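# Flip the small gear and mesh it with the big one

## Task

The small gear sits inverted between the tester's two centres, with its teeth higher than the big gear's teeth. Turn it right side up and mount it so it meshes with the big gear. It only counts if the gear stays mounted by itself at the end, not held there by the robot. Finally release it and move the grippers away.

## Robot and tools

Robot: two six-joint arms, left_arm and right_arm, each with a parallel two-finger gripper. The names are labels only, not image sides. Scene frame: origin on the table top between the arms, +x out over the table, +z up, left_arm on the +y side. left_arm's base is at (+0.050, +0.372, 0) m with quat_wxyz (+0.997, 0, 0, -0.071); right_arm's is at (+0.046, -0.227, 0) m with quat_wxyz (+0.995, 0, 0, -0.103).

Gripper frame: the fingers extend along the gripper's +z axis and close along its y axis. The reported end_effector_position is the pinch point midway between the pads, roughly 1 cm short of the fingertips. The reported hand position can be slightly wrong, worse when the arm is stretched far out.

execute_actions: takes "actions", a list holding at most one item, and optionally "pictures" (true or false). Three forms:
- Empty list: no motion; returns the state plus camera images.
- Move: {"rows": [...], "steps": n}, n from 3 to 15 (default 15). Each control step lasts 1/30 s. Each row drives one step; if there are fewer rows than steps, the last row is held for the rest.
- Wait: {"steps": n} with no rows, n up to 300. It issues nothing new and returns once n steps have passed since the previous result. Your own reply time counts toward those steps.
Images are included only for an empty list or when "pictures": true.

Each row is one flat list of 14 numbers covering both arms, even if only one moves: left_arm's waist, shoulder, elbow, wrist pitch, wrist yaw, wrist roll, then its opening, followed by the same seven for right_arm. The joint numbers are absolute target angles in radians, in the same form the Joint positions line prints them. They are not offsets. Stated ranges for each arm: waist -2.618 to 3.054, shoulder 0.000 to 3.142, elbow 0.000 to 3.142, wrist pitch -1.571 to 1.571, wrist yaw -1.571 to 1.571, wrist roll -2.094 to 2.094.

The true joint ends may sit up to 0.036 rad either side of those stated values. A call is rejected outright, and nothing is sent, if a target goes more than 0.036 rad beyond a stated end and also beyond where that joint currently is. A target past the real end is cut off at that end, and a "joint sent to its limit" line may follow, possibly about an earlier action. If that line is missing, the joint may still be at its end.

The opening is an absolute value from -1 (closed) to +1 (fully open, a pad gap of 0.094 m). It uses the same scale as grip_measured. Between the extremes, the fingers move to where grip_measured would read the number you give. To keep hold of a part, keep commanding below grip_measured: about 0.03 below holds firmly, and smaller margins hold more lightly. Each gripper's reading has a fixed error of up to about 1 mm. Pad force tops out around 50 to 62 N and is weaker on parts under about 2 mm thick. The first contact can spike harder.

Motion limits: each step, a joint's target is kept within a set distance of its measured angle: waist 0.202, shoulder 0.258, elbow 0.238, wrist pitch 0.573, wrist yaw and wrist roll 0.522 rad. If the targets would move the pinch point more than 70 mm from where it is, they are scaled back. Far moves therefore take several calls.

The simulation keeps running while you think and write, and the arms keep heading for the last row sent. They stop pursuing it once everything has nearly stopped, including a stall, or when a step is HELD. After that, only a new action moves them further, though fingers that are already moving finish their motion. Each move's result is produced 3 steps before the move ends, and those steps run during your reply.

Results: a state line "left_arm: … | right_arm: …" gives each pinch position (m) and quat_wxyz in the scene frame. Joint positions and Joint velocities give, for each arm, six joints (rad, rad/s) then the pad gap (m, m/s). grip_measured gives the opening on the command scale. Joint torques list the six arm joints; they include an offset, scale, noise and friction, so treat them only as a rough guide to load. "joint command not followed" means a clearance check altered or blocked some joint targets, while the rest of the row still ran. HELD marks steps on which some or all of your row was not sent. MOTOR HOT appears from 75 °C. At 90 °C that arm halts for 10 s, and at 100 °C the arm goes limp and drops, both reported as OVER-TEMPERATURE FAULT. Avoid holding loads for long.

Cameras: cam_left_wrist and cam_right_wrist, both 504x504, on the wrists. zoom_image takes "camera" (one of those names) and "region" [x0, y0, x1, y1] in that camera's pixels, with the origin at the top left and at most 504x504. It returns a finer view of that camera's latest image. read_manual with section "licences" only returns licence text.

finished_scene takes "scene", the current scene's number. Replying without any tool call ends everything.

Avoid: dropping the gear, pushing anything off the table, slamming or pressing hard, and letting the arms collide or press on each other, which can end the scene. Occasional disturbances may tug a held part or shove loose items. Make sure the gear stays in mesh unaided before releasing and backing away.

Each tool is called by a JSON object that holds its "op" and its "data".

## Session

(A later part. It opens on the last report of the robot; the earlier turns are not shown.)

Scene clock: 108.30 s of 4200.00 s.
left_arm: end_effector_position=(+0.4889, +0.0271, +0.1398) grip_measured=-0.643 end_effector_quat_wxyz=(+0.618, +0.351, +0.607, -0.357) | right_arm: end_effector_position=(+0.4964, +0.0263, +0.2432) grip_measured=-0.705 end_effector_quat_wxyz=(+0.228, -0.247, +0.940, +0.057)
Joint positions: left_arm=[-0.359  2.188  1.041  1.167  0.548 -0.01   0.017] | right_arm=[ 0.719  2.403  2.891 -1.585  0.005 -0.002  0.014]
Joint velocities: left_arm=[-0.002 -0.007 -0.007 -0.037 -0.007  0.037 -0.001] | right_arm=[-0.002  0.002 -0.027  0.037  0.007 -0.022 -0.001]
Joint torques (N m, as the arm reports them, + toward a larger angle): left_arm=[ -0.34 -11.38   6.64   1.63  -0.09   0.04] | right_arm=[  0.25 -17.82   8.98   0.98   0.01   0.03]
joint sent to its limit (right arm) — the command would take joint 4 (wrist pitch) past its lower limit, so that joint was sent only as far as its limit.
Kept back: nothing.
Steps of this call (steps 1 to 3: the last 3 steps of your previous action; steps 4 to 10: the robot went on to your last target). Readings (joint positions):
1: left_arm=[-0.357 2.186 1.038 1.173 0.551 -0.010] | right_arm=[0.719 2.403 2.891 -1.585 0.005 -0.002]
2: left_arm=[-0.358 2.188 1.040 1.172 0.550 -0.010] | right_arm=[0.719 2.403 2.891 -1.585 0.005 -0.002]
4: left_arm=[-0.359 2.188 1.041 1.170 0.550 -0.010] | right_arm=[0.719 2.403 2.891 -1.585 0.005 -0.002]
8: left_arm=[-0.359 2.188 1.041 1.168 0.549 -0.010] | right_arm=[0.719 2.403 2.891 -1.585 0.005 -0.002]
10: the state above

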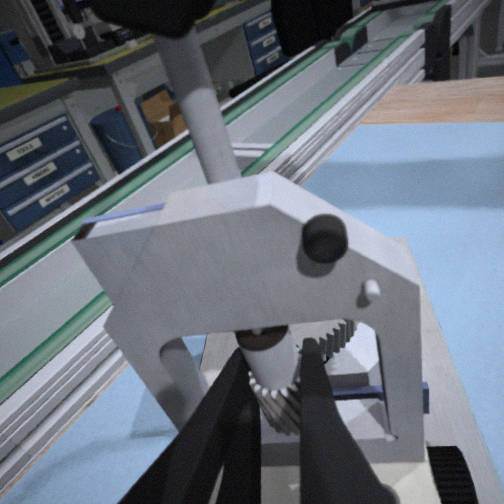

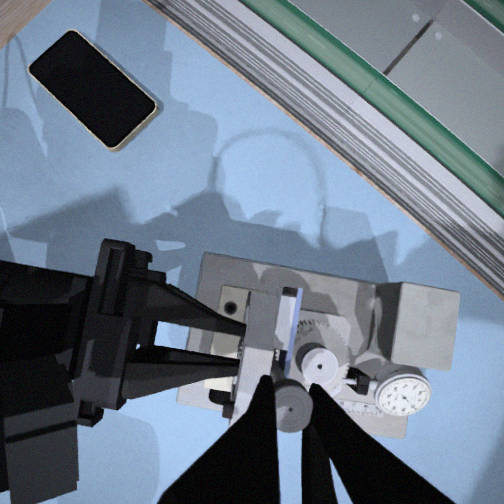

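{"op": "execute_actions", "data": {"actions": [{"rows": [[-0.369,2.201,1.074,1.159,0.535,-0.005,-0.678,0.721,2.350,2.945,-1.595,0.006,0.0,-0.74],[-0.371,2.203,1.077,1.157,0.533,-0.005,-0.678,0.721,2.350,2.945,-1.595,0.006,0.0,-0.74],[-0.373,2.205,1.081,1.154,0.531,-0.005,-0.678,0.721,2.350,2.945,-1.595,0.006,0.0,-0.74],[-0.374,2.207,1.085,1.151,0.529,-0.005,-0.678,0.721,2.350,2.945,-1.595,0.006,0.0,-0.74],[-0.375,2.209,1.089,1.148,0.528,-0.005,-0.678,0.721,2.350,2.945,-1.595,0.006,0.0,-0.74],[-0.376,2.211,1.093,1.146,0.527,-0.005,-0.678,0.721,2.350,2.945,-1.595,0.006,0.0,-0.74],[-0.377,2.213,1.097,1.144,0.526,-0.005,-0.678,0.721,2.350,2.945,-1.595,0.006,0.0,-0.74],[-0.378,2.215,1.101,1.142,0.525,-0.005,-0.678,0.721,2.350,2.945,-1.595,0.006,0.0,-0.74],[-0.379,2.217,1.104,1.141,0.524,-0.005,-0.678,0.721,2.350,2.945,-1.595,0.006,0.0,-0.74],[-0.380,2.219,1.107,1.140,0.524,-0.005,-0.678,0.721,2.350,2.945,-1.595,0.006,0.0,-0.74],[-0.381,2.221,1.110,1.139,0.524,-0.005,-0.678,0.721,2.350,2.945,-1.595,0.006,0.0,-0.74],[-0.382,2.222,1.113,1.139,0.524,-0.005,-0.678,0.721,2.350,2.945,-1.595,0.006,0.0,-0.74]], "steps": 15}]}}

{"op": "execute_actions", "data": {"actions": [{"steps": 10}], "pictures": true}}

Scene clock: 109.03 s of 4200.00 s.
left_arm: end_effector_position=(+0.4947, +0.0209, +0.1428) grip_measured=-0.643 end_effector_quat_wxyz=(+0.622, +0.350, +0.604, -0.355) | right_arm: end_effector_position=(+0.4964, +0.0263, +0.2432) grip_measured=-0.705 end_effector_quat_wxyz=(+0.228, -0.247, +0.940, +0.057)
Joint positions: left_arm=[-0.367  2.204  1.079  1.156  0.534 -0.009  0.017] | right_arm=[ 0.719  2.403  2.891 -1.585  0.005 -0.002  0.014]
Joint velocities: left_arm=[ 0.007  0.042  0.017 -0.066 -0.051 -0.007 -0.   ] | right_arm=[ 0.012 -0.027 -0.022 -0.022 -0.11   0.007 -0.   ]
Joint torques (N m, as the arm reports them, + toward a larger angle): left_arm=[ -0.98 -11.14   6.86   1.54  -0.06  -0.01] | right_arm=[  0.18 -17.8    9.02   0.98   0.02   0.02]
joint sent to its limit (right arm) — the command would take joint 4 (wrist pitch) past its lower limit, so that joint was sent only as far as its limit.
Steps of this call (steps 1 to 10: the robot went on to your last target; steps 11 to 22: the first 12 steps of this action). Readings (joint positions):
11: left_arm=[-0.359 2.188 1.041 1.167 0.547 -0.010] | right_arm=[0.719 2.403 2.891 -1.585 0.005 -0.002]
12: left_arm=[-0.359 2.188 1.041 1.166 0.547 -0.010] | right_arm=[0.719 2.403 2.891 -1.585 0.005 -0.002]
14: left_arm=[-0.360 2.189 1.043 1.164 0.545 -0.010] | right_arm=[0.719 2.403 2.891 -1.585 0.005 -0.002]
18: left_arm=[-0.364 2.197 1.062 1.160 0.539 -0.009] | right_arm=[0.719 2.403 2.891 -1.585 0.005 -0.002]
22: the state above

Scene clock: 109.37 s of 4200.00 s.
left_arm: end_effector_position=(+0.4959, +0.0215, +0.1427) grip_measured=-0.643 end_effector_quat_wxyz=(+0.624, +0.348, +0.605, -0.352) | right_arm: end_effector_position=(+0.4964, +0.0263, +0.2432) grip_measured=-0.705 end_effector_quat_wxyz=(+0.228, -0.247, +0.940, +0.057)
Joint positions: left_arm=[-0.367  2.205  1.079  1.156  0.527 -0.007  0.017] | right_arm=[ 0.719  2.403  2.891 -1.585  0.005 -0.002  0.014]
Joint velocities: left_arm=[-0.017  0.007 -0.007 -0.007 -0.051  0.066 -0.001] | right_arm=[ 0.022 -0.007 -0.002  0.037  0.022 -0.066 -0.   ]
Joint torques (N m, as the arm reports them, + toward a larger angle): left_arm=[ -1.12 -11.12   7.01   1.53  -0.03  -0.01] | right_arm=[  0.23 -17.81   8.99   0.97   0.     0.03]
joint sent to its limit (right arm) — the command would take joint 4 (wrist pitch) past its lower limit, so that joint was sent only as far as its limit.
Kept back: nothing.
Steps of this call (steps 1 to 3: the last 3 steps of your previous action; steps 4 to 10: the robot went on to your last target). Readings (joint positions):
1: left_arm=[-0.367 2.205 1.079 1.156 0.534 -0.008] | right_arm=[0.719 2.403 2.891 -1.585 0.005 -0.002]
2: left_arm=[-0.367 2.205 1.079 1.156 0.533 -0.008] | right_arm=[0.719 2.403 2.891 -1.585 0.005 -0.002]
4: left_arm=[-0.367 2.205 1.079 1.156 0.530 -0.008] | right_arm=[0.719 2.403 2.891 -1.585 0.005 -0.002]
8: left_arm=[-0.367 2.205 1.079 1.156 0.528 -0.007] | right_arm=[0.719 2.403 2.891 -1.585 0.005 -0.002]
10: the state above

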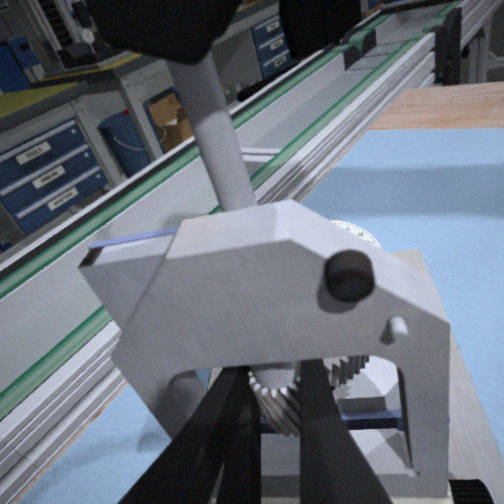

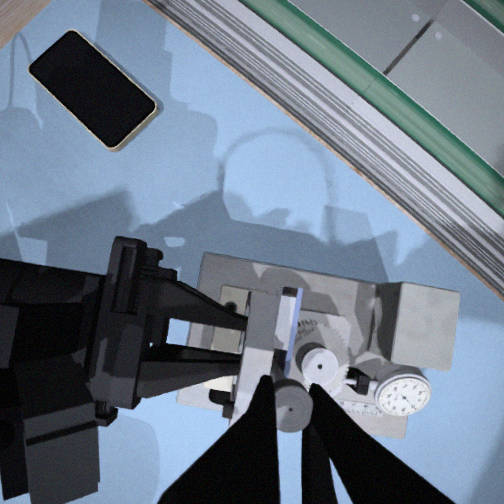

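{"op": "execute_actions", "data": {"actions": [{"rows": [[-0.383,2.222,1.113,1.135,0.532,-0.005,-0.678,0.721,2.350,2.945,-1.595,0.006,0.0,-0.74],[-0.384,2.223,1.113,1.131,0.540,-0.005,-0.678,0.721,2.350,2.945,-1.595,0.006,0.0,-0.74],[-0.386,2.224,1.113,1.128,0.546,-0.005,-0.678,0.721,2.350,2.945,-1.595,0.006,0.0,-0.74],[-0.388,2.225,1.113,1.125,0.550,-0.005,-0.678,0.721,2.350,2.945,-1.595,0.006,0.0,-0.74],[-0.390,2.226,1.113,1.125,0.552,-0.005,-0.678,0.721,2.350,2.945,-1.595,0.006,0.0,-0.74],[-0.392,2.227,1.113,1.125,0.552,-0.005,-0.678,0.721,2.350,2.945,-1.595,0.006,0.0,-0.74],[-0.393,2.228,1.113,1.125,0.552,-0.005,-0.678,0.721,2.350,2.945,-1.595,0.006,0.0,-0.74]], "steps": 15}]}}

Scene clock: 110.30 s of 4200.00 s.
left_arm: end_effector_position=(+0.4958, +0.0214, +0.1424) grip_measured=-0.643 end_effector_quat_wxyz=(+0.623, +0.349, +0.605, -0.352) | right_arm: end_effector_position=(+0.4964, +0.0263, +0.2432) grip_measured=-0.705 end_effector_quat_wxyz=(+0.228, -0.247, +0.940, +0.057)
Joint positions: left_arm=[-0.367  2.205  1.079  1.155  0.528 -0.006  0.017] | right_arm=[ 0.719  2.403  2.891 -1.585  0.005 -0.002  0.014]
Joint velocities: left_arm=[-0.007 -0.002 -0.027  0.081 -0.022  0.022 -0.001] | right_arm=[-0.002 -0.012 -0.002 -0.007 -0.037  0.022  0.   ]
Joint torques (N m, as the arm reports them, + toward a larger angle): left_arm=[ -1.66 -10.5    7.04   1.41   0.23   0.01] | right_arm=[  0.22 -17.82   8.96   0.98   0.01   0.03]
joint sent to its limit (right arm) — the command would take joint 4 (wrist pitch) past its lower limit, so that joint was sent only as far as its limit.
Steps of this call (steps 1 to 15: the robot went on to your last target; step 16: nothing new was sent; steps 17 to 28: the first 12 steps of this action). Readings (joint positions):
17: left_arm=[-0.367 2.205 1.079 1.156 0.525 -0.007] | right_arm=[0.719 2.403 2.891 -1.585 0.005 -0.002]
18: left_arm=[-0.367 2.205 1.079 1.156 0.525 -0.007] | right_arm=[0.719 2.403 2.891 -1.585 0.005 -0.002]
20: left_arm=[-0.367 2.205 1.079 1.155 0.525 -0.007] | right_arm=[0.719 2.403 2.891 -1.585 0.005 -0.002]
24: left_arm=[-0.367 2.205 1.079 1.155 0.527 -0.006] | right_arm=[0.719 2.403 2.891 -1.585 0.005 -0.002]
28: the state above

{"op": "execute_actions", "data": {"actions": [{"rows": [[-0.380,2.215,1.100,1.140,0.540,-0.005,-0.678,0.721,2.350,2.945,-1.595,0.006,0.0,-0.74],[-0.370,2.207,1.085,1.150,0.532,-0.005,-0.678,0.721,2.350,2.945,-1.595,0.006,0.0,-0.74]], "steps": 6}], "pictures": true}}

{"op": "zoom_image", "data": {"camera": "cam_left_wrist", "region": [190, 330, 410, 490]}}

{"op": "zoom_image", "data": {"camera": "cam_right_wrist", "region": [220, 290, 440, 440]}}

Scene clock: 110.60 s of 4200.00 s.
left_arm: end_effector_position=(+0.4957, +0.0213, +0.1425) grip_measured=-0.643 end_effector_quat_wxyz=(+0.623, +0.349, +0.605, -0.352) | right_arm: end_effector_position=(+0.4964, +0.0263, +0.2432) grip_measured=-0.705 end_effector_quat_wxyz=(+0.228, -0.247, +0.940, +0.057)
Joint positions: left_arm=[-0.367  2.205  1.079  1.155  0.529 -0.006  0.017] | right_arm=[ 0.719  2.403  2.891 -1.585  0.005 -0.002  0.014]
Joint velocities: left_arm=[-0.007  0.002  0.002 -0.007 -0.066 -0.051 -0.001] | right_arm=[ 0.012 -0.002 -0.007 -0.007 -0.007  0.022  0.001]
Joint torques (N m, as the arm reports them, + toward a larger angle): left_arm=[ -0.27 -12.84   5.19   1.66   0.02   0.02] | right_arm=[  0.22 -17.79   8.96   0.98   0.01   0.03]
joint sent to its limit (right arm) — the command would take joint 4 (wrist pitch) past its lower limit, so that joint was sent only as far as its limit.
Steps of this call (steps 1 to 3: the last 3 steps of your previous action; steps 4 to 6: the robot went on to your last target; steps 7 to 9: the first 3 steps of this action). Readings (joint positions):
7: left_arm=[-0.367 2.205 1.079 1.155 0.529 -0.006] | right_arm=[0.719 2.403 2.891 -1.585 0.005 -0.002]
8: left_arm=[-0.367 2.205 1.079 1.155 0.529 -0.006] | right_arm=[0.719 2.403 2.891 -1.585 0.005 -0.002]
9: the state above

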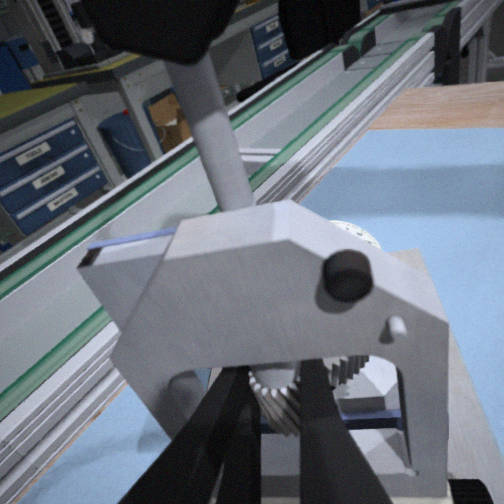

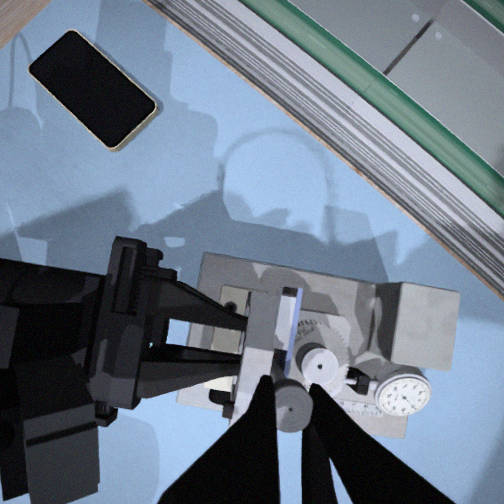

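Region (190, 330, 410, 490) of cam_left_wrist's 504x504 image, scaled by 2.291, with more detail than that image has; it fills the top 367 rows of this view, and the rest is white.

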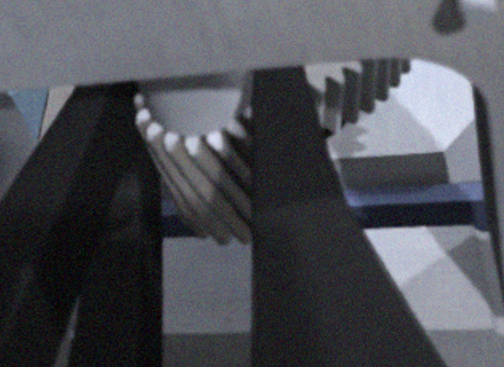

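Region (220, 290, 440, 440) of cam_right_wrist's 504x504 image, scaled by 2.291, with more detail than that image has; it fills the top 344 rows of this view, and the rest is white.

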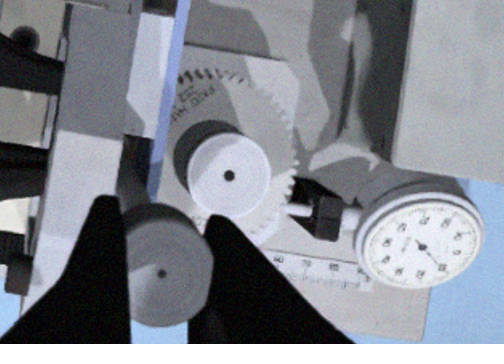

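{"op": "zoom_image", "data": {"camera": "cam_right_wrist", "region": [360, 360, 450, 430]}}

Region (360, 360, 450, 430) of cam_right_wrist's 504x504 image, scaled by 5.600, with more detail than that image has.

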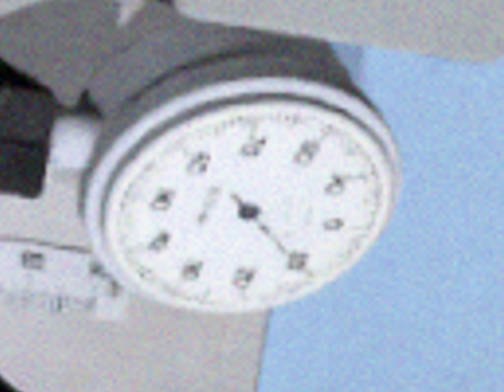

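{"op": "execute_actions", "data": {"actions": [{"rows": [[-0.372,2.207,1.062,1.150,0.540,-0.005,-0.678,0.721,2.350,2.945,-1.595,0.006,0.0,-0.74],[-0.376,2.207,1.048,1.150,0.548,-0.005,-0.678,0.721,2.350,2.945,-1.595,0.006,0.0,-0.74],[-0.380,2.207,1.044,1.150,0.552,-0.005,-0.678,0.721,2.350,2.945,-1.595,0.006,0.0,-0.74],[-0.384,2.207,1.061,1.150,0.552,-0.005,-0.678,0.721,2.350,2.945,-1.595,0.006,0.0,-0.74],[-0.384,2.207,1.061,1.150,0.550,-0.005,-0.678,0.721,2.350,2.945,-1.595,0.006,0.0,-0.74]], "steps": 13}]}}

Scene clock: 112.10 s of 4200.00 s.
left_arm: end_effector_position=(+0.4924, +0.0201, +0.1411) grip_measured=-0.643 end_effector_quat_wxyz=(+0.621, +0.352, +0.603, -0.355) | right_arm: end_effector_position=(+0.4964, +0.0263, +0.2432) grip_measured=-0.705 end_effector_quat_wxyz=(+0.228, -0.247, +0.940, +0.057)
Joint positions: left_arm=[-0.37   2.205  1.072  1.16   0.536 -0.006  0.017] | right_arm=[ 0.719  2.403  2.891 -1.585  0.005 -0.002  0.014]
Joint velocities: left_arm=[-0.002 -0.007 -0.007  0.037  0.066 -0.007 -0.   ] | right_arm=[-0.027 -0.007  0.002  0.022 -0.022  0.037 -0.001]
Joint torques (N m, as the arm reports them, + toward a larger angle): left_arm=[ -0.99 -12.59   3.96   1.6    0.12   0.  ] | right_arm=[  0.23 -17.81   8.99   0.98   0.01   0.03]
joint sent to its limit (right arm) — the command would take joint 4 (wrist pitch) past its lower limit, so that joint was sent only as far as its limit.
Steps of this call (steps 1 to 3: the last 3 steps of your previous action; steps 4 to 15: the robot went on to your last target; steps 16 to 35: nothing new was sent; steps 36 to 45: the first 10 steps of this action). Readings (joint positions):
36: left_arm=[-0.367 2.205 1.079 1.155 0.529 -0.006] | right_arm=[0.719 2.403 2.891 -1.585 0.005 -0.002]
37: left_arm=[-0.367 2.205 1.077 1.156 0.529 -0.006] | right_arm=[0.719 2.403 2.891 -1.585 0.005 -0.002]
39: left_arm=[-0.368 2.205 1.072 1.160 0.531 -0.006] | right_arm=[0.719 2.403 2.891 -1.585 0.005 -0.002]
43: left_arm=[-0.370 2.205 1.072 1.160 0.535 -0.006] | right_arm=[0.719 2.403 2.891 -1.585 0.005 -0.002]
45: the state above

{"op": "execute_actions", "data": {"actions": [{"rows": [[-0.386,2.212,1.080,1.148,0.546,-0.005,-0.678,0.721,2.350,2.945,-1.595,0.006,0.0,-0.74],[-0.388,2.217,1.095,1.146,0.544,-0.005,-0.678,0.721,2.350,2.945,-1.595,0.006,0.0,-0.74],[-0.390,2.220,1.102,1.144,0.542,-0.005,-0.678,0.721,2.350,2.945,-1.595,0.006,0.0,-0.74],[-0.392,2.222,1.106,1.142,0.540,-0.005,-0.678,0.721,2.350,2.945,-1.595,0.006,0.0,-0.74],[-0.394,2.223,1.110,1.140,0.540,-0.005,-0.678,0.721,2.350,2.945,-1.595,0.006,0.0,-0.74],[-0.396,2.224,1.113,1.140,0.540,-0.005,-0.678,0.721,2.350,2.945,-1.595,0.006,0.0,-0.74],[-0.398,2.225,1.116,1.140,0.540,-0.005,-0.678,0.721,2.350,2.945,-1.595,0.006,0.0,-0.74],[-0.400,2.226,1.119,1.140,0.540,-0.005,-0.678,0.721,2.350,2.945,-1.595,0.006,0.0,-0.74],[-0.402,2.227,1.122,1.140,0.540,-0.005,-0.678,0.721,2.350,2.945,-1.595,0.006,0.0,-0.74],[-0.404,2.227,1.125,1.140,0.540,-0.005,-0.678,0.721,2.350,2.945,-1.595,0.006,0.0,-0.74]], "steps": 15}]}}

Scene clock: 113.03 s of 4200.00 s.
left_arm: end_effector_position=(+0.4907, +0.0142, +0.1416) grip_measured=-0.643 end_effector_quat_wxyz=(+0.620, +0.356, +0.601, -0.359) | right_arm: end_effector_position=(+0.4964, +0.0263, +0.2432) grip_measured=-0.705 end_effector_quat_wxyz=(+0.228, -0.247, +0.940, +0.057)
Joint positions: left_arm=[-0.38   2.211  1.085  1.156  0.538 -0.006  0.017] | right_arm=[ 0.719  2.403  2.891 -1.585  0.005 -0.002  0.014]
Joint velocities: left_arm=[-0.051  0.012  0.027 -0.037 -0.037 -0.022 -0.   ] | right_arm=[-0.022 -0.007 -0.007 -0.007 -0.022  0.022  0.001]
Joint torques (N m, as the arm reports them, + toward a larger angle): left_arm=[ -1.33 -11.47   7.32   1.59  -0.07   0.01] | right_arm=[  0.24 -17.82   8.98   0.98   0.01   0.03]
joint sent to its limit (right arm) — the command would take joint 4 (wrist pitch) past its lower limit, so that joint was sent only as far as its limit.
Steps of this call (steps 1 to 3: the last 3 steps of your previous action; steps 4 to 15: the robot went on to your last target; step 16: nothing new was sent; steps 17 to 28: the first 12 steps of this action). Readings (joint positions):
17: left_arm=[-0.370 2.205 1.072 1.160 0.538 -0.006] | right_arm=[0.719 2.403 2.891 -1.585 0.005 -0.002]
18: left_arm=[-0.370 2.205 1.072 1.160 0.538 -0.006] | right_arm=[0.719 2.403 2.891 -1.586 0.005 -0.002]
20: left_arm=[-0.370 2.205 1.072 1.160 0.538 -0.006] | right_arm=[0.719 2.403 2.891 -1.585 0.005 -0.002]
24: left_arm=[-0.373 2.205 1.074 1.160 0.538 -0.006] | right_arm=[0.719 2.403 2.891 -1.585 0.005 -0.002]
28: the state above

{"op": "execute_actions", "data": {"actions": [{"rows": [[-0.385,2.222,1.105,1.140,0.535,-0.005,-0.678,0.721,2.350,2.945,-1.595,0.006,0.0,-0.74]], "steps": 6}]}}

Scene clock: 113.23 s of 4200.00 s.
left_arm: end_effector_position=(+0.4878, +0.0113, +0.1414) grip_measured=-0.643 end_effector_quat_wxyz=(+0.617, +0.360, +0.598, -0.363) | right_arm: end_effector_position=(+0.4964, +0.0263, +0.2432) grip_measured=-0.705 end_effector_quat_wxyz=(+0.228, -0.247, +0.940, +0.057)
Joint positions: left_arm=[-0.385  2.212  1.085  1.156  0.545 -0.006  0.017] | right_arm=[ 0.719  2.403  2.891 -1.585  0.005 -0.002  0.014]
Joint velocities: left_arm=[ 0.032  0.002 -0.007  0.081 -0.095  0.051 -0.001] | right_arm=[-0.002 -0.002 -0.017  0.007 -0.007  0.007  0.001]
Joint torques (N m, as the arm reports them, + toward a larger angle): left_arm=[ -0.13 -11.93   6.04   1.53  -0.21   0.  ] | right_arm=[  0.21 -17.81   8.97   0.98   0.01   0.03]
joint sent to its limit (right arm) — the command would take joint 4 (wrist pitch) past its lower limit, so that joint was sent only as far as its limit.
Steps of this call (steps 1 to 3: the last 3 steps of your previous action; steps 4 to 6: the first 3 steps of this action). Readings (joint positions):
4: left_arm=[-0.385 2.212 1.085 1.156 0.543 -0.006] | right_arm=[0.719 2.403 2.891 -1.585 0.005 -0.002]
5: left_arm=[-0.385 2.212 1.085 1.156 0.545 -0.006] | right_arm=[0.719 2.403 2.891 -1.585 0.005 -0.002]
6: the state above

{"op": "execute_actions", "data": {"actions": [{"rows": [[-0.384,2.222,1.105,1.140,0.525,-0.005,-0.678,0.721,2.350,2.945,-1.595,0.006,0.0,-0.74]], "steps": 9}]}}

Scene clock: 113.70 s of 4200.00 s.
left_arm: end_effector_position=(+0.4877, +0.0112, +0.1414) grip_measured=-0.643 end_effector_quat_wxyz=(+0.617, +0.360, +0.598, -0.363) | right_arm: end_effector_position=(+0.4964, +0.0263, +0.2432) grip_measured=-0.705 end_effector_quat_wxyz=(+0.228, -0.247, +0.940, +0.057)
Joint positions: left_arm=[-0.385  2.212  1.085  1.156  0.547 -0.006  0.017] | right_arm=[ 0.719  2.403  2.891 -1.585  0.005 -0.002  0.014]
Joint velocities: left_arm=[-0.002  0.002 -0.002  0.022 -0.022 -0.037  0.001] | right_arm=[-0.002  0.002 -0.002 -0.007 -0.022 -0.007 -0.   ]
Joint torques (N m, as the arm reports them, + toward a larger angle): left_arm=[  0.   -11.78   6.1    1.51  -0.27   0.02] | right_arm=[  0.25 -17.81   8.97   0.98   0.01   0.03]
joint sent to its limit (right arm) — the command would take joint 4 (wrist pitch) past its lower limit, so that joint was sent only as far as its limit.
Steps of this call (steps 1 to 3: the last 3 steps of your previous action; steps 4 to 8: the robot went on to your last target; steps 9 to 14: the first 6 steps of this action). Readings (joint positions):
9: left_arm=[-0.385 2.212 1.085 1.156 0.547 -0.006] | right_arm=[0.719 2.403 2.891 -1.585 0.005 -0.002]
10: left_arm=[-0.385 2.212 1.085 1.156 0.547 -0.006] | right_arm=[0.719 2.403 2.891 -1.585 0.005 -0.002]
12: left_arm=[-0.385 2.212 1.085 1.156 0.547 -0.006] | right_arm=[0.719 2.403 2.891 -1.585 0.005 -0.002]
14: the state above

{"op": "execute_actions", "data": {"actions": [{"rows": [[-0.378,2.222,1.105,1.140,0.520,-0.005,-0.678,0.721,2.350,2.945,-1.595,0.006,0.0,-0.74],[-0.373,2.222,1.105,1.140,0.518,-0.005,-0.678,0.721,2.350,2.945,-1.595,0.006,0.0,-0.74],[-0.371,2.222,1.105,1.140,0.518,-0.005,-0.678,0.721,2.350,2.945,-1.595,0.006,0.0,-0.74],[-0.371,2.222,1.105,1.140,0.518,-0.005,-0.678,0.721,2.350,2.945,-1.595,0.006,0.0,-0.74],[-0.373,2.222,1.105,1.140,0.520,-0.005,-0.678,0.721,2.350,2.945,-1.595,0.006,0.0,-0.74],[-0.376,2.222,1.105,1.140,0.522,-0.005,-0.678,0.721,2.350,2.945,-1.595,0.006,0.0,-0.74],[-0.378,2.222,1.105,1.140,0.525,-0.005,-0.678,0.721,2.350,2.945,-1.595,0.006,0.0,-0.74],[-0.380,2.222,1.105,1.140,0.528,-0.005,-0.678,0.721,2.350,2.945,-1.595,0.006,0.0,-0.74]], "steps": 13}]}}

Scene clock: 114.37 s of 4200.00 s.
left_arm: end_effector_position=(+0.4908, +0.0150, +0.1414) grip_measured=-0.643 end_effector_quat_wxyz=(+0.619, +0.357, +0.600, -0.360) | right_arm: end_effector_position=(+0.4964, +0.0263, +0.2432) grip_measured=-0.705 end_effector_quat_wxyz=(+0.228, -0.247, +0.940, +0.057)
Joint positions: left_arm=[-0.376  2.212  1.085  1.156  0.547 -0.006  0.017] | right_arm=[ 0.719  2.403  2.891 -1.585  0.005 -0.002  0.014]
Joint velocities: left_arm=[ 0.012  0.007  0.002 -0.022  0.037 -0.022  0.   ] | right_arm=[-0.007 -0.012 -0.012  0.007  0.007 -0.037  0.   ]
Joint torques (N m, as the arm reports them, + toward a larger angle): left_arm=[ -0.28 -11.88   6.02   1.51  -0.23  -0.01] | right_arm=[  0.23 -17.82   8.97   0.98   0.     0.04]
joint sent to its limit (right arm) — the command would take joint 4 (wrist pitch) past its lower limit, so that joint was sent only as far as its limit.
Steps of this call (steps 1 to 3: the last 3 steps of your previous action; steps 4 to 10: the robot went on to your last target; steps 11 to 20: the first 10 steps of this action). Readings (joint positions):
11: left_arm=[-0.385 2.212 1.085 1.156 0.547 -0.006] | right_arm=[0.719 2.403 2.891 -1.585 0.005 -0.002]
12: left_arm=[-0.385 2.212 1.085 1.156 0.547 -0.006] | right_arm=[0.719 2.403 2.891 -1.586 0.005 -0.002]
14: left_arm=[-0.382 2.212 1.085 1.156 0.547 -0.006] | right_arm=[0.719 2.403 2.891 -1.585 0.005 -0.002]
18: left_arm=[-0.376 2.212 1.085 1.156 0.547 -0.006] | right_arm=[0.719 2.403 2.891 -1.585 0.005 -0.002]
20: the state above

{"op": "execute_actions", "data": {"actions": [{"rows": [[-0.369,2.222,1.105,1.140,0.530,-0.005,-0.678,0.721,2.350,2.945,-1.595,0.006,0.0,-0.74],[-0.364,2.222,1.105,1.140,0.535,-0.005,-0.678,0.721,2.350,2.945,-1.595,0.006,0.0,-0.74],[-0.363,2.222,1.105,1.140,0.540,-0.005,-0.678,0.721,2.350,2.945,-1.595,0.006,0.0,-0.74],[-0.365,2.222,1.105,1.140,0.540,-0.005,-0.678,0.721,2.350,2.945,-1.595,0.006,0.0,-0.74],[-0.368,2.222,1.105,1.140,0.540,-0.005,-0.678,0.721,2.350,2.945,-1.595,0.006,0.0,-0.74],[-0.371,2.222,1.105,1.140,0.540,-0.005,-0.678,0.721,2.350,2.945,-1.595,0.006,0.0,-0.74],[-0.374,2.222,1.105,1.140,0.540,-0.005,-0.678,0.721,2.350,2.945,-1.595,0.006,0.0,-0.74]], "steps": 12}], "pictures": true}}

Scene clock: 114.90 s of 4200.00 s.
left_arm: end_effector_position=(+0.4954, +0.0205, +0.1413) grip_measured=-0.643 end_effector_quat_wxyz=(+0.621, +0.353, +0.602, -0.356) | right_arm: end_effector_position=(+0.4964, +0.0263, +0.2432) grip_measured=-0.705 end_effector_quat_wxyz=(+0.228, -0.247, +0.940, +0.057)
Joint positions: left_arm=[-0.364  2.212  1.085  1.155  0.544 -0.005  0.017] | right_arm=[ 0.719  2.403  2.891 -1.585  0.005 -0.002  0.014]
Joint velocities: left_arm=[-0.002 -0.017  0.002 -0.037 -0.022 -0.022 -0.001] | right_arm=[ 0.007  0.017  0.012 -0.007  0.051  0.066  0.   ]
Joint torques (N m, as the arm reports them, + toward a larger angle): left_arm=[ -0.76 -11.82   6.13   1.56  -0.01   0.  ] | right_arm=[  0.21 -17.81   8.98   0.98   0.02   0.02]
joint sent to its limit (right arm) — the command would take joint 4 (wrist pitch) past its lower limit, so that joint was sent only as far as its limit.
Steps of this call (steps 1 to 3: the last 3 steps of your previous action; steps 4 to 7: the robot went on to your last target; steps 8 to 16: the first 9 steps of this action). Readings (joint positions):
8: left_arm=[-0.376 2.212 1.085 1.156 0.547 -0.006] | right_arm=[0.719 2.403 2.891 -1.585 0.005 -0.002]
9: left_arm=[-0.375 2.212 1.085 1.155 0.547 -0.006] | right_arm=[0.719 2.403 2.891 -1.585 0.005 -0.002]
11: left_arm=[-0.370 2.212 1.085 1.155 0.547 -0.006] | right_arm=[0.719 2.403 2.891 -1.585 0.005 -0.002]
15: left_arm=[-0.364 2.212 1.085 1.155 0.545 -0.006] | right_arm=[0.719 2.403 2.891 -1.585 0.005 -0.002]
16: the state above

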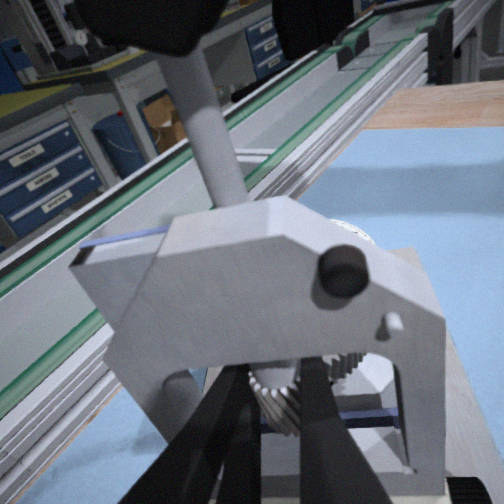

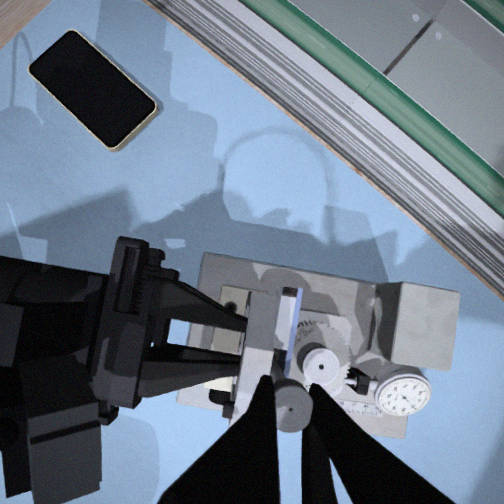

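{"op": "execute_actions", "data": {"actions": [{"rows": [[-0.376,2.222,1.105,1.140,0.560,-0.005,-0.678,0.721,2.350,2.945,-1.595,0.006,0.0,-0.74],[-0.377,2.222,1.105,1.140,0.575,-0.005,-0.678,0.721,2.350,2.945,-1.595,0.006,0.0,-0.74],[-0.378,2.222,1.105,1.140,0.582,-0.005,-0.678,0.721,2.350,2.945,-1.595,0.006,0.0,-0.74]], "steps": 10}]}}

Scene clock: 115.37 s of 4200.00 s.
left_arm: end_effector_position=(+0.4932, +0.0192, +0.1413) grip_measured=-0.643 end_effector_quat_wxyz=(+0.618, +0.358, +0.600, -0.360) | right_arm: end_effector_position=(+0.4964, +0.0263, +0.2432) grip_measured=-0.705 end_effector_quat_wxyz=(+0.228, -0.247, +0.940, +0.057)
Joint positions: left_arm=[-0.364  2.212  1.085  1.155  0.558 -0.005  0.017] | right_arm=[ 0.719  2.403  2.891 -1.585  0.005 -0.002  0.014]
Joint velocities: left_arm=[ 0.002 -0.002  0.012 -0.066  0.095 -0.022  0.   ] | right_arm=[ 0.012  0.002 -0.012  0.081 -0.007  0.022 -0.001]
Joint torques (N m, as the arm reports them, + toward a larger angle): left_arm=[ -0.94 -11.84   6.11   1.5    0.13   0.01] | right_arm=[  0.24 -17.82   8.99   0.99   0.02   0.03]
joint sent to its limit (right arm) — the command would take joint 4 (wrist pitch) past its lower limit, so that joint was sent only as far as its limit.
Steps of this call (steps 1 to 3: the last 3 steps of your previous action; steps 4 to 7: the robot went on to your last target; steps 8 to 14: the first 7 steps of this action). Readings (joint positions):
8: left_arm=[-0.364 2.212 1.085 1.155 0.544 -0.005] | right_arm=[0.719 2.403 2.891 -1.585 0.005 -0.002]
9: left_arm=[-0.364 2.212 1.085 1.155 0.545 -0.005] | right_arm=[0.719 2.403 2.891 -1.585 0.005 -0.002]
11: left_arm=[-0.364 2.212 1.085 1.155 0.550 -0.005] | right_arm=[0.719 2.403 2.891 -1.586 0.005 -0.002]
14: the state above

{"op": "execute_actions", "data": {"actions": [{"rows": [[-0.378,2.222,1.105,1.140,0.563,-0.005,-0.678,0.721,2.350,2.945,-1.595,0.006,0.0,-0.74]], "steps": 8}]}}

Scene clock: 115.63 s of 4200.00 s.
left_arm: end_effector_position=(+0.4922, +0.0187, +0.1412) grip_measured=-0.643 end_effector_quat_wxyz=(+0.617, +0.359, +0.599, -0.362) | right_arm: end_effector_position=(+0.4963, +0.0263, +0.2432) grip_measured=-0.705 end_effector_quat_wxyz=(+0.228, -0.247, +0.940, +0.057)
Joint positions: left_arm=[-0.364  2.212  1.085  1.155  0.565 -0.005  0.017] | right_arm=[ 0.719  2.403  2.891 -1.586  0.005 -0.002  0.014]
Joint velocities: left_arm=[-0.007 -0.002  0.002 -0.051 -0.037  0.037  0.   ] | right_arm=[-0.002 -0.007  0.002  0.037 -0.037  0.007  0.   ]
Joint torques (N m, as the arm reports them, + toward a larger angle): left_arm=[ -0.96 -11.82   5.99   1.54  -0.06   0.01] | right_arm=[  0.22 -17.8    8.97   0.99   0.     0.02]
joint sent to its limit (right arm) — the command would take joint 4 (wrist pitch) past its lower limit, so that joint was sent only as far as its limit.
Steps of this call (steps 1 to 3: the last 3 steps of your previous action; steps 4 to 8: the first 5 steps of this action). Readings (joint positions):
4: left_arm=[-0.364 2.212 1.085 1.155 0.565 -0.005] | right_arm=[0.719 2.403 2.891 -1.585 0.005 -0.002]
5: left_arm=[-0.364 2.212 1.085 1.155 0.565 -0.005] | right_arm=[0.719 2.403 2.891 -1.585 0.005 -0.002]
7: left_arm=[-0.364 2.212 1.085 1.155 0.565 -0.005] | right_arm=[0.719 2.403 2.891 -1.585 0.005 -0.002]
8: the state above

{"op": "execute_actions", "data": {"actions": [{"rows": [[-0.379,2.224,1.112,1.135,0.563,-0.005,-0.678,0.721,2.350,2.945,-1.595,0.006,0.0,-0.74],[-0.380,2.226,1.118,1.130,0.563,-0.005,-0.678,0.721,2.350,2.945,-1.595,0.006,0.0,-0.74],[-0.381,2.228,1.123,1.125,0.563,-0.005,-0.678,0.721,2.350,2.945,-1.595,0.006,0.0,-0.74],[-0.381,2.230,1.127,1.120,0.563,-0.005,-0.678,0.721,2.350,2.945,-1.595,0.006,0.0,-0.74],[-0.381,2.231,1.130,1.120,0.563,-0.005,-0.678,0.721,2.350,2.945,-1.595,0.006,0.0,-0.74]], "steps": 11}]}}

Scene clock: 116.20 s of 4200.00 s.
left_arm: end_effector_position=(+0.4933, +0.0181, +0.1413) grip_measured=-0.643 end_effector_quat_wxyz=(+0.616, +0.359, +0.600, -0.362) | right_arm: end_effector_position=(+0.4964, +0.0263, +0.2432) grip_measured=-0.705 end_effector_quat_wxyz=(+0.228, -0.247, +0.940, +0.057)
Joint positions: left_arm=[-0.364  2.212  1.092  1.144  0.565 -0.005  0.017] | right_arm=[ 0.719  2.403  2.891 -1.585  0.005 -0.002  0.014]
Joint velocities: left_arm=[ 0.002  0.002  0.032 -0.11  -0.007  0.007 -0.   ] | right_arm=[-0.002 -0.007  0.002 -0.051 -0.066 -0.022 -0.002]
Joint torques (N m, as the arm reports them, + toward a larger angle): left_arm=[ -1.17 -10.95   7.32   1.54  -0.01  -0.01] | right_arm=[  0.22 -17.8    8.97   0.97   0.     0.03]
joint sent to its limit (right arm) — the command would take joint 4 (wrist pitch) past its lower limit, so that joint was sent only as far as its limit.
Steps of this call (steps 1 to 3: the last 3 steps of your previous action; steps 4 to 9: the robot went on to your last target; steps 10 to 17: the first 8 steps of this action). Readings (joint positions):
10: left_arm=[-0.364 2.212 1.085 1.155 0.565 -0.005] | right_arm=[0.719 2.403 2.891 -1.585 0.005 -0.002]
11: left_arm=[-0.364 2.212 1.085 1.154 0.565 -0.005] | right_arm=[0.719 2.403 2.891 -1.585 0.005 -0.002]
13: left_arm=[-0.364 2.212 1.085 1.154 0.565 -0.005] | right_arm=[0.719 2.403 2.891 -1.585 0.005 -0.002]
17: the state above

{"op": "execute_actions", "data": {"actions": [{"rows": [[-0.379,2.224,1.115,1.115,0.563,-0.005,-0.678,0.721,2.350,2.945,-1.595,0.006,0.0,-0.74],[-0.379,2.224,1.115,1.110,0.563,-0.005,-0.678,0.721,2.350,2.945,-1.595,0.006,0.0,-0.74],[-0.379,2.224,1.115,1.105,0.563,-0.005,-0.678,0.721,2.350,2.945,-1.595,0.006,0.0,-0.74]], "steps": 15}]}}

Scene clock: 116.77 s of 4200.00 s.
left_arm: end_effector_position=(+0.4936, +0.0179, +0.1410) grip_measured=-0.643 end_effector_quat_wxyz=(+0.615, +0.359, +0.601, -0.362) | right_arm: end_effector_position=(+0.4964, +0.0263, +0.2432) grip_measured=-0.705 end_effector_quat_wxyz=(+0.228, -0.247, +0.940, +0.057)
Joint positions: left_arm=[-0.364  2.212  1.093  1.14   0.565 -0.005  0.017] | right_arm=[ 0.719  2.403  2.891 -1.585  0.005 -0.002  0.014]
Joint velocities: left_arm=[ 0.002 -0.002 -0.002 -0.022  0.007  0.022  0.001] | right_arm=[-0.022 -0.012 -0.002  0.037 -0.037  0.037 -0.001]
Joint torques (N m, as the arm reports them, + toward a larger angle): left_arm=[ -1.02 -11.78   6.16   1.34  -0.03   0.01] | right_arm=[  0.22 -17.82   8.97   0.98   0.01   0.03]
joint sent to its limit (right arm) — the command would take joint 4 (wrist pitch) past its lower limit, so that joint was sent only as far as its limit.
Steps of this call (steps 1 to 3: the last 3 steps of your previous action; steps 4 to 5: the robot went on to your last target; steps 6 to 17: the first 12 steps of this action). Readings (joint positions):
6: left_arm=[-0.364 2.212 1.093 1.141 0.565 -0.005] | right_arm=[0.719 2.403 2.891 -1.585 0.005 -0.002]
7: left_arm=[-0.364 2.212 1.093 1.141 0.565 -0.005] | right_arm=[0.719 2.403 2.891 -1.585 0.005 -0.002]
9: left_arm=[-0.364 2.212 1.093 1.140 0.565 -0.005] | right_arm=[0.719 2.403 2.891 -1.585 0.005 -0.002]
13: left_arm=[-0.364 2.212 1.093 1.140 0.565 -0.005] | right_arm=[0.719 2.403 2.891 -1.585 0.005 -0.002]
17: the state above

{"op": "execute_actions", "data": {"actions": [{"rows": [[-0.379,2.224,1.115,1.100,0.563,-0.005,-0.678,0.721,2.353,2.940,-1.595,0.006,0.0,-0.74],[-0.379,2.224,1.115,1.095,0.563,-0.005,-0.678,0.721,2.356,2.935,-1.595,0.006,0.0,-0.74],[-0.379,2.224,1.115,1.090,0.563,-0.005,-0.678,0.721,2.359,2.930,-1.595,0.006,0.0,-0.74],[-0.379,2.224,1.115,1.090,0.563,-0.005,-0.678,0.721,2.362,2.925,-1.595,0.006,0.0,-0.74],[-0.379,2.224,1.115,1.090,0.563,-0.005,-0.678,0.721,2.365,2.920,-1.595,0.006,0.0,-0.74],[-0.379,2.224,1.115,1.090,0.563,-0.005,-0.678,0.721,2.368,2.915,-1.595,0.006,0.0,-0.74],[-0.379,2.224,1.115,1.090,0.563,-0.005,-0.678,0.721,2.371,2.910,-1.595,0.006,0.0,-0.74],[-0.379,2.224,1.115,1.090,0.563,-0.005,-0.678,0.721,2.374,2.905,-1.595,0.006,0.0,-0.74],[-0.379,2.224,1.115,1.090,0.563,-0.005,-0.678,0.721,2.376,2.900,-1.595,0.006,0.0,-0.74],[-0.379,2.224,1.115,1.090,0.563,-0.005,-0.678,0.721,2.378,2.895,-1.595,0.006,0.0,-0.74],[-0.379,2.224,1.115,1.090,0.563,-0.005,-0.678,0.721,2.380,2.890,-1.595,0.006,0.0,-0.74],[-0.379,2.224,1.115,1.090,0.563,-0.005,-0.678,0.721,2.382,2.885,-1.595,0.006,0.0,-0.74]], "steps": 15}]}}

Scene clock: 117.57 s of 4200.00 s.
left_arm: end_effector_position=(+0.4936, +0.0179, +0.1403) grip_measured=-0.643 end_effector_quat_wxyz=(+0.614, +0.359, +0.602, -0.362) | right_arm: end_effector_position=(+0.4964, +0.0263, +0.2390) grip_measured=-0.705 end_effector_quat_wxyz=(+0.222, -0.248, +0.941, +0.055)
Joint positions: left_arm=[-0.364  2.212  1.093  1.137  0.565 -0.005  0.017] | right_arm=[ 0.719  2.406  2.883 -1.585  0.005 -0.002  0.014]
Joint velocities: left_arm=[ 0.012 -0.022 -0.007 -0.095 -0.037 -0.007  0.001] | right_arm=[ 0.027  0.022 -0.046  0.037 -0.007  0.007 -0.001]
Joint torques (N m, as the arm reports them, + toward a larger angle): left_arm=[ -1.12 -11.73   6.3    1.37  -0.07   0.01] | right_arm=[  0.22 -15.6    5.58   0.97   0.04   0.03]
joint sent to its limit (right arm) — the command would take joint 4 (wrist pitch) past its lower limit, so that joint was sent only as far as its limit.
Steps of this call (steps 1 to 3: the last 3 steps of your previous action; steps 4 to 12: the robot went on to your last target; steps 13 to 24: the first 12 steps of this action). Readings (joint positions):
13: left_arm=[-0.364 2.212 1.093 1.140 0.565 -0.005] | right_arm=[0.719 2.403 2.891 -1.585 0.005 -0.002]
14: left_arm=[-0.364 2.212 1.093 1.139 0.565 -0.005] | right_arm=[0.719 2.403 2.891 -1.585 0.005 -0.002]
16: left_arm=[-0.364 2.212 1.093 1.139 0.565 -0.005] | right_arm=[0.719 2.403 2.891 -1.585 0.005 -0.002]
20: left_arm=[-0.364 2.212 1.093 1.139 0.565 -0.005] | right_arm=[0.719 2.403 2.891 -1.585 0.005 -0.002]
24: the state above

{"op": "execute_actions", "data": {"actions": [{"rows": [[-0.379,2.224,1.115,1.085,0.563,-0.005,-0.678,0.721,2.384,2.881,-1.595,0.006,0.0,-0.74],[-0.379,2.224,1.115,1.085,0.563,-0.005,-0.678,0.721,2.386,2.877,-1.595,0.006,0.0,-0.74],[-0.379,2.224,1.115,1.085,0.563,-0.005,-0.678,0.721,2.388,2.873,-1.595,0.006,0.0,-0.74],[-0.379,2.224,1.115,1.085,0.563,-0.005,-0.678,0.721,2.390,2.870,-1.595,0.006,0.0,-0.74]], "steps": 13}]}}

Scene clock: 118.00 s of 4200.00 s.
left_arm: end_effector_position=(+0.4932, +0.0177, +0.1379) grip_measured=-0.643 end_effector_quat_wxyz=(+0.610, +0.360, +0.606, -0.363) | right_arm: end_effector_position=(+0.4963, +0.0262, +0.2360) grip_measured=-0.705 end_effector_quat_wxyz=(+0.218, -0.248, +0.942, +0.054)
Joint positions: left_arm=[-0.364  2.212  1.093  1.126  0.567 -0.005  0.017] | right_arm=[ 0.719  2.408  2.876 -1.585  0.005 -0.002  0.014]
Joint velocities: left_arm=[-0.022  0.002  0.007 -0.051 -0.022 -0.037 -0.   ] | right_arm=[-0.007  0.002  0.007 -0.007 -0.022 -0.007  0.   ]
Joint torques (N m, as the arm reports them, + toward a larger angle): left_arm=[ -0.97 -11.73   6.29   1.27  -0.06   0.03] | right_arm=[  0.23 -15.02   4.86   0.96   0.01   0.03]
joint sent to its limit (right arm) — the command would take joint 4 (wrist pitch) past its lower limit, so that joint was sent only as far as its limit.
Steps of this call (steps 1 to 3: the last 3 steps of your previous action; steps 4 to 13: the first 10 steps of this action). Readings (joint positions):
4: left_arm=[-0.364 2.212 1.093 1.128 0.566 -0.005] | right_arm=[0.719 2.408 2.880 -1.585 0.005 -0.002]
5: left_arm=[-0.364 2.212 1.093 1.128 0.566 -0.005] | right_arm=[0.719 2.408 2.880 -1.585 0.005 -0.002]
7: left_arm=[-0.364 2.212 1.093 1.127 0.566 -0.005] | right_arm=[0.719 2.408 2.877 -1.585 0.005 -0.002]
11: left_arm=[-0.364 2.212 1.093 1.126 0.567 -0.005] | right_arm=[0.719 2.408 2.876 -1.585 0.005 -0.002]
13: the state above

{"op": "execute_actions", "data": {"actions": [{"rows": [[-0.379,2.224,1.115,1.080,0.563,-0.005,-0.678,0.721,2.393,2.866,-1.595,0.006,0.0,-0.74],[-0.379,2.224,1.115,1.080,0.563,-0.005,-0.678,0.721,2.396,2.862,-1.595,0.006,0.0,-0.74],[-0.379,2.224,1.115,1.080,0.563,-0.005,-0.678,0.721,2.399,2.858,-1.595,0.006,0.0,-0.74],[-0.379,2.224,1.115,1.080,0.563,-0.005,-0.678,0.721,2.402,2.855,-1.595,0.006,0.0,-0.74]], "steps": 13}]}}

Scene clock: 118.57 s of 4200.00 s.
left_arm: end_effector_position=(+0.4932, +0.0177, +0.1378) grip_measured=-0.643 end_effector_quat_wxyz=(+0.609, +0.360, +0.606, -0.363) | right_arm: end_effector_position=(+0.4963, +0.0262, +0.2351) grip_measured=-0.705 end_effector_quat_wxyz=(+0.217, -0.248, +0.943, +0.054)
Joint positions: left_arm=[-0.364  2.212  1.093  1.126  0.567 -0.005  0.017] | right_arm=[ 0.719  2.408  2.873 -1.584  0.005 -0.002  0.014]
Joint velocities: left_arm=[-0.007  0.002  0.012 -0.037 -0.037 -0.022  0.   ] | right_arm=[ 0.012  0.022  0.007  0.007  0.037 -0.037 -0.002]
Joint torques (N m, as the arm reports them, + toward a larger angle): left_arm=[ -1.04 -11.71   6.18   1.23  -0.04   0.  ] | right_arm=[  0.24 -14.03   4.07   0.95   0.01   0.03]
joint sent to its limit (right arm) — the command would take joint 4 (wrist pitch) past its lower limit, so that joint was sent only as far as its limit.
Steps of this call (steps 1 to 3: the last 3 steps of your previous action; steps 4 to 7: the robot went on to your last target; steps 8 to 17: the first 10 steps of this action). Readings (joint positions):
8: left_arm=[-0.364 2.212 1.093 1.126 0.567 -0.005] | right_arm=[0.719 2.408 2.876 -1.585 0.005 -0.002]
9: left_arm=[-0.364 2.212 1.093 1.126 0.567 -0.005] | right_arm=[0.719 2.408 2.876 -1.585 0.005 -0.002]
11: left_arm=[-0.364 2.212 1.093 1.126 0.567 -0.005] | right_arm=[0.719 2.408 2.873 -1.584 0.005 -0.002]
15: left_arm=[-0.364 2.212 1.093 1.126 0.567 -0.005] | right_arm=[0.719 2.408 2.873 -1.584 0.005 -0.002]
17: the state above

{"op": "execute_actions", "data": {"actions": [{"rows": [[-0.379,2.224,1.115,1.100,0.563,-0.005,-0.678,0.721,2.398,2.862,-1.595,0.006,0.0,-0.74]], "steps": 4}], "pictures": true}}

{"op": "zoom_image", "data": {"camera": "cam_left_wrist", "region": [190, 330, 410, 490]}}

{"op": "zoom_image", "data": {"camera": "cam_right_wrist", "region": [220, 290, 450, 440]}}

Scene clock: 118.77 s of 4200.00 s.
left_arm: end_effector_position=(+0.4932, +0.0177, +0.1378) grip_measured=-0.643 end_effector_quat_wxyz=(+0.609, +0.360, +0.606, -0.363) | right_arm: end_effector_position=(+0.4963, +0.0262, +0.2351) grip_measured=-0.705 end_effector_quat_wxyz=(+0.217, -0.248, +0.943, +0.054)
Joint positions: left_arm=[-0.364  2.212  1.093  1.126  0.567 -0.005  0.017] | right_arm=[ 0.719  2.408  2.873 -1.584  0.005 -0.002  0.014]
Joint velocities: left_arm=[-0.002 -0.007 -0.017  0.007 -0.066 -0.037  0.   ] | right_arm=[-0.007  0.002  0.012 -0.022  0.007  0.037 -0.   ]
Joint torques (N m, as the arm reports them, + toward a larger angle): left_arm=[ -0.93 -11.69   6.31   1.44  -0.03  -0.01] | right_arm=[  0.23 -14.36   4.57   0.95   0.01   0.03]
joint sent to its limit (right arm) — the command would take joint 4 (wrist pitch) past its lower limit, so that joint was sent only as far as its limit.
Steps of this call (steps 1 to 3: the last 3 steps of your previous action; steps 4 to 5: the robot went on to your last target; step 6: the first step of this action). Readings (joint positions):
6: the state above

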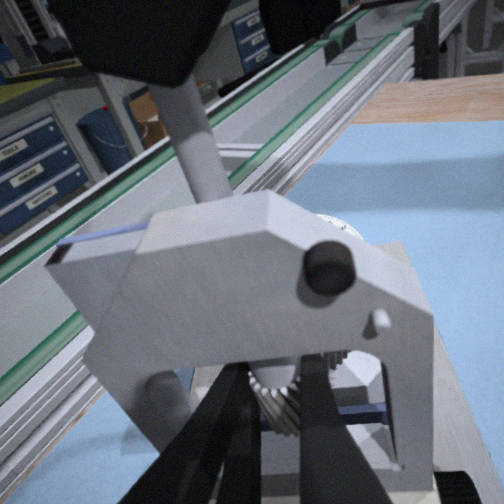

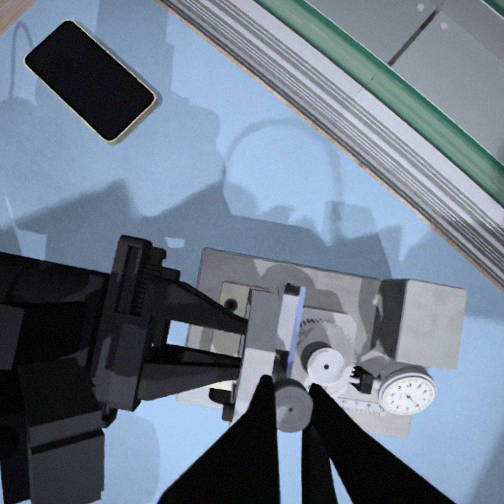

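Region (190, 330, 410, 490) of cam_left_wrist's 504x504 image, scaled by 2.291, with more detail than that image has; it fills the top 367 rows of this view, and the rest is white.

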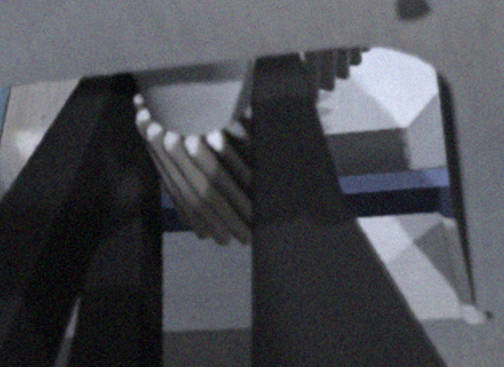

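Region (220, 290, 450, 440) of cam_right_wrist's 504x504 image, scaled by 2.191, with more detail than that image has; it fills the top 329 rows of this view, and the rest is white.

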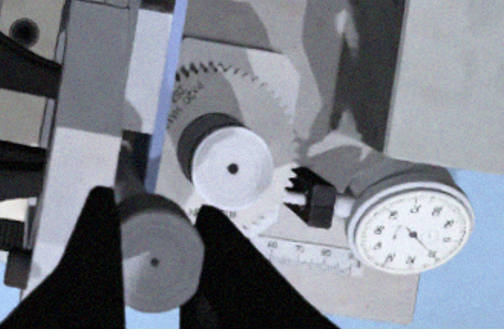

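{"op": "execute_actions", "data": {"actions": [{"rows": [[-0.374,2.220,1.110,1.110,0.565,-0.005,-0.678,0.721,2.398,2.862,-1.595,0.006,0.0,-0.74],[-0.369,2.218,1.105,1.118,0.567,-0.005,-0.678,0.721,2.398,2.862,-1.595,0.006,0.0,-0.74],[-0.364,2.216,1.100,1.124,0.567,-0.005,-0.678,0.721,2.398,2.862,-1.595,0.006,0.0,-0.74],[-0.360,2.216,1.100,1.124,0.567,-0.005,-0.678,0.721,2.398,2.862,-1.595,0.006,0.0,-0.74],[-0.356,2.216,1.100,1.124,0.567,-0.005,-0.678,0.721,2.398,2.862,-1.595,0.006,0.0,-0.74],[-0.354,2.216,1.100,1.124,0.567,-0.005,-0.678,0.721,2.398,2.862,-1.595,0.006,0.0,-0.74],[-0.354,2.216,1.100,1.124,0.567,-0.005,-0.678,0.721,2.398,2.862,-1.595,0.006,0.0,-0.74],[-0.354,2.216,1.100,1.124,0.567,-0.005,-0.678,0.721,2.398,2.862,-1.595,0.006,0.0,-0.74],[-0.354,2.216,1.100,1.124,0.567,-0.005,-0.678,0.721,2.398,2.862,-1.595,0.006,0.0,-0.74],[-0.354,2.216,1.100,1.124,0.567,-0.005,-0.678,0.721,2.398,2.862,-1.595,0.006,0.0,-0.74],[-0.354,2.216,1.100,1.124,0.567,-0.005,-0.678,0.721,2.398,2.862,-1.595,0.006,0.0,-0.74],[-0.354,2.216,1.100,1.124,0.567,-0.005,-0.678,0.721,2.398,2.862,-1.595,0.006,0.0,-0.74],[-0.360,2.216,1.100,1.124,0.567,-0.005,-0.678,0.721,2.398,2.862,-1.595,0.006,0.0,-0.74],[-0.364,2.216,1.100,1.124,0.567,-0.005,-0.678,0.721,2.398,2.862,-1.595,0.006,0.0,-0.74]], "steps": 15}]}}

Scene clock: 121.13 s of 4200.00 s.
left_arm: end_effector_position=(+0.4934, +0.0184, +0.1381) grip_measured=-0.643 end_effector_quat_wxyz=(+0.610, +0.361, +0.605, -0.364) | right_arm: end_effector_position=(+0.4963, +0.0262, +0.2351) grip_measured=-0.705 end_effector_quat_wxyz=(+0.217, -0.248, +0.943, +0.054)
Joint positions: left_arm=[-0.362  2.212  1.093  1.127  0.571 -0.005  0.017] | right_arm=[ 0.719  2.408  2.873 -1.584  0.005 -0.002  0.014]
Joint velocities: left_arm=[ 0.012 -0.012  0.007 -0.007 -0.037 -0.022  0.001] | right_arm=[-0.002 -0.007 -0.012  0.007 -0.007  0.007  0.   ]
Joint torques (N m, as the arm reports them, + toward a larger angle): left_arm=[  0.55 -12.6    5.15   1.66  -0.05   0.03] | right_arm=[  0.21 -14.36   4.55   0.95   0.01   0.03]
joint sent to its limit (right arm) — the command would take joint 4 (wrist pitch) past its lower limit, so that joint was sent only as far as its limit.
Steps of this call (steps 1 to 3: the last 3 steps of your previous action; steps 4 to 15: the robot went on to your last target; steps 16 to 59: nothing new was sent; steps 60 to 71: the first 12 steps of this action). Readings (joint positions):
60: left_arm=[-0.364 2.212 1.093 1.126 0.567 -0.005] | right_arm=[0.719 2.408 2.873 -1.584 0.005 -0.002]
61: left_arm=[-0.364 2.212 1.093 1.127 0.568 -0.005] | right_arm=[0.719 2.408 2.873 -1.584 0.005 -0.002]
63: left_arm=[-0.363 2.212 1.093 1.127 0.569 -0.005] | right_arm=[0.719 2.408 2.873 -1.584 0.005 -0.002]
67: left_arm=[-0.362 2.212 1.093 1.127 0.571 -0.005] | right_arm=[0.719 2.408 2.873 -1.584 0.005 -0.002]
71: the state above


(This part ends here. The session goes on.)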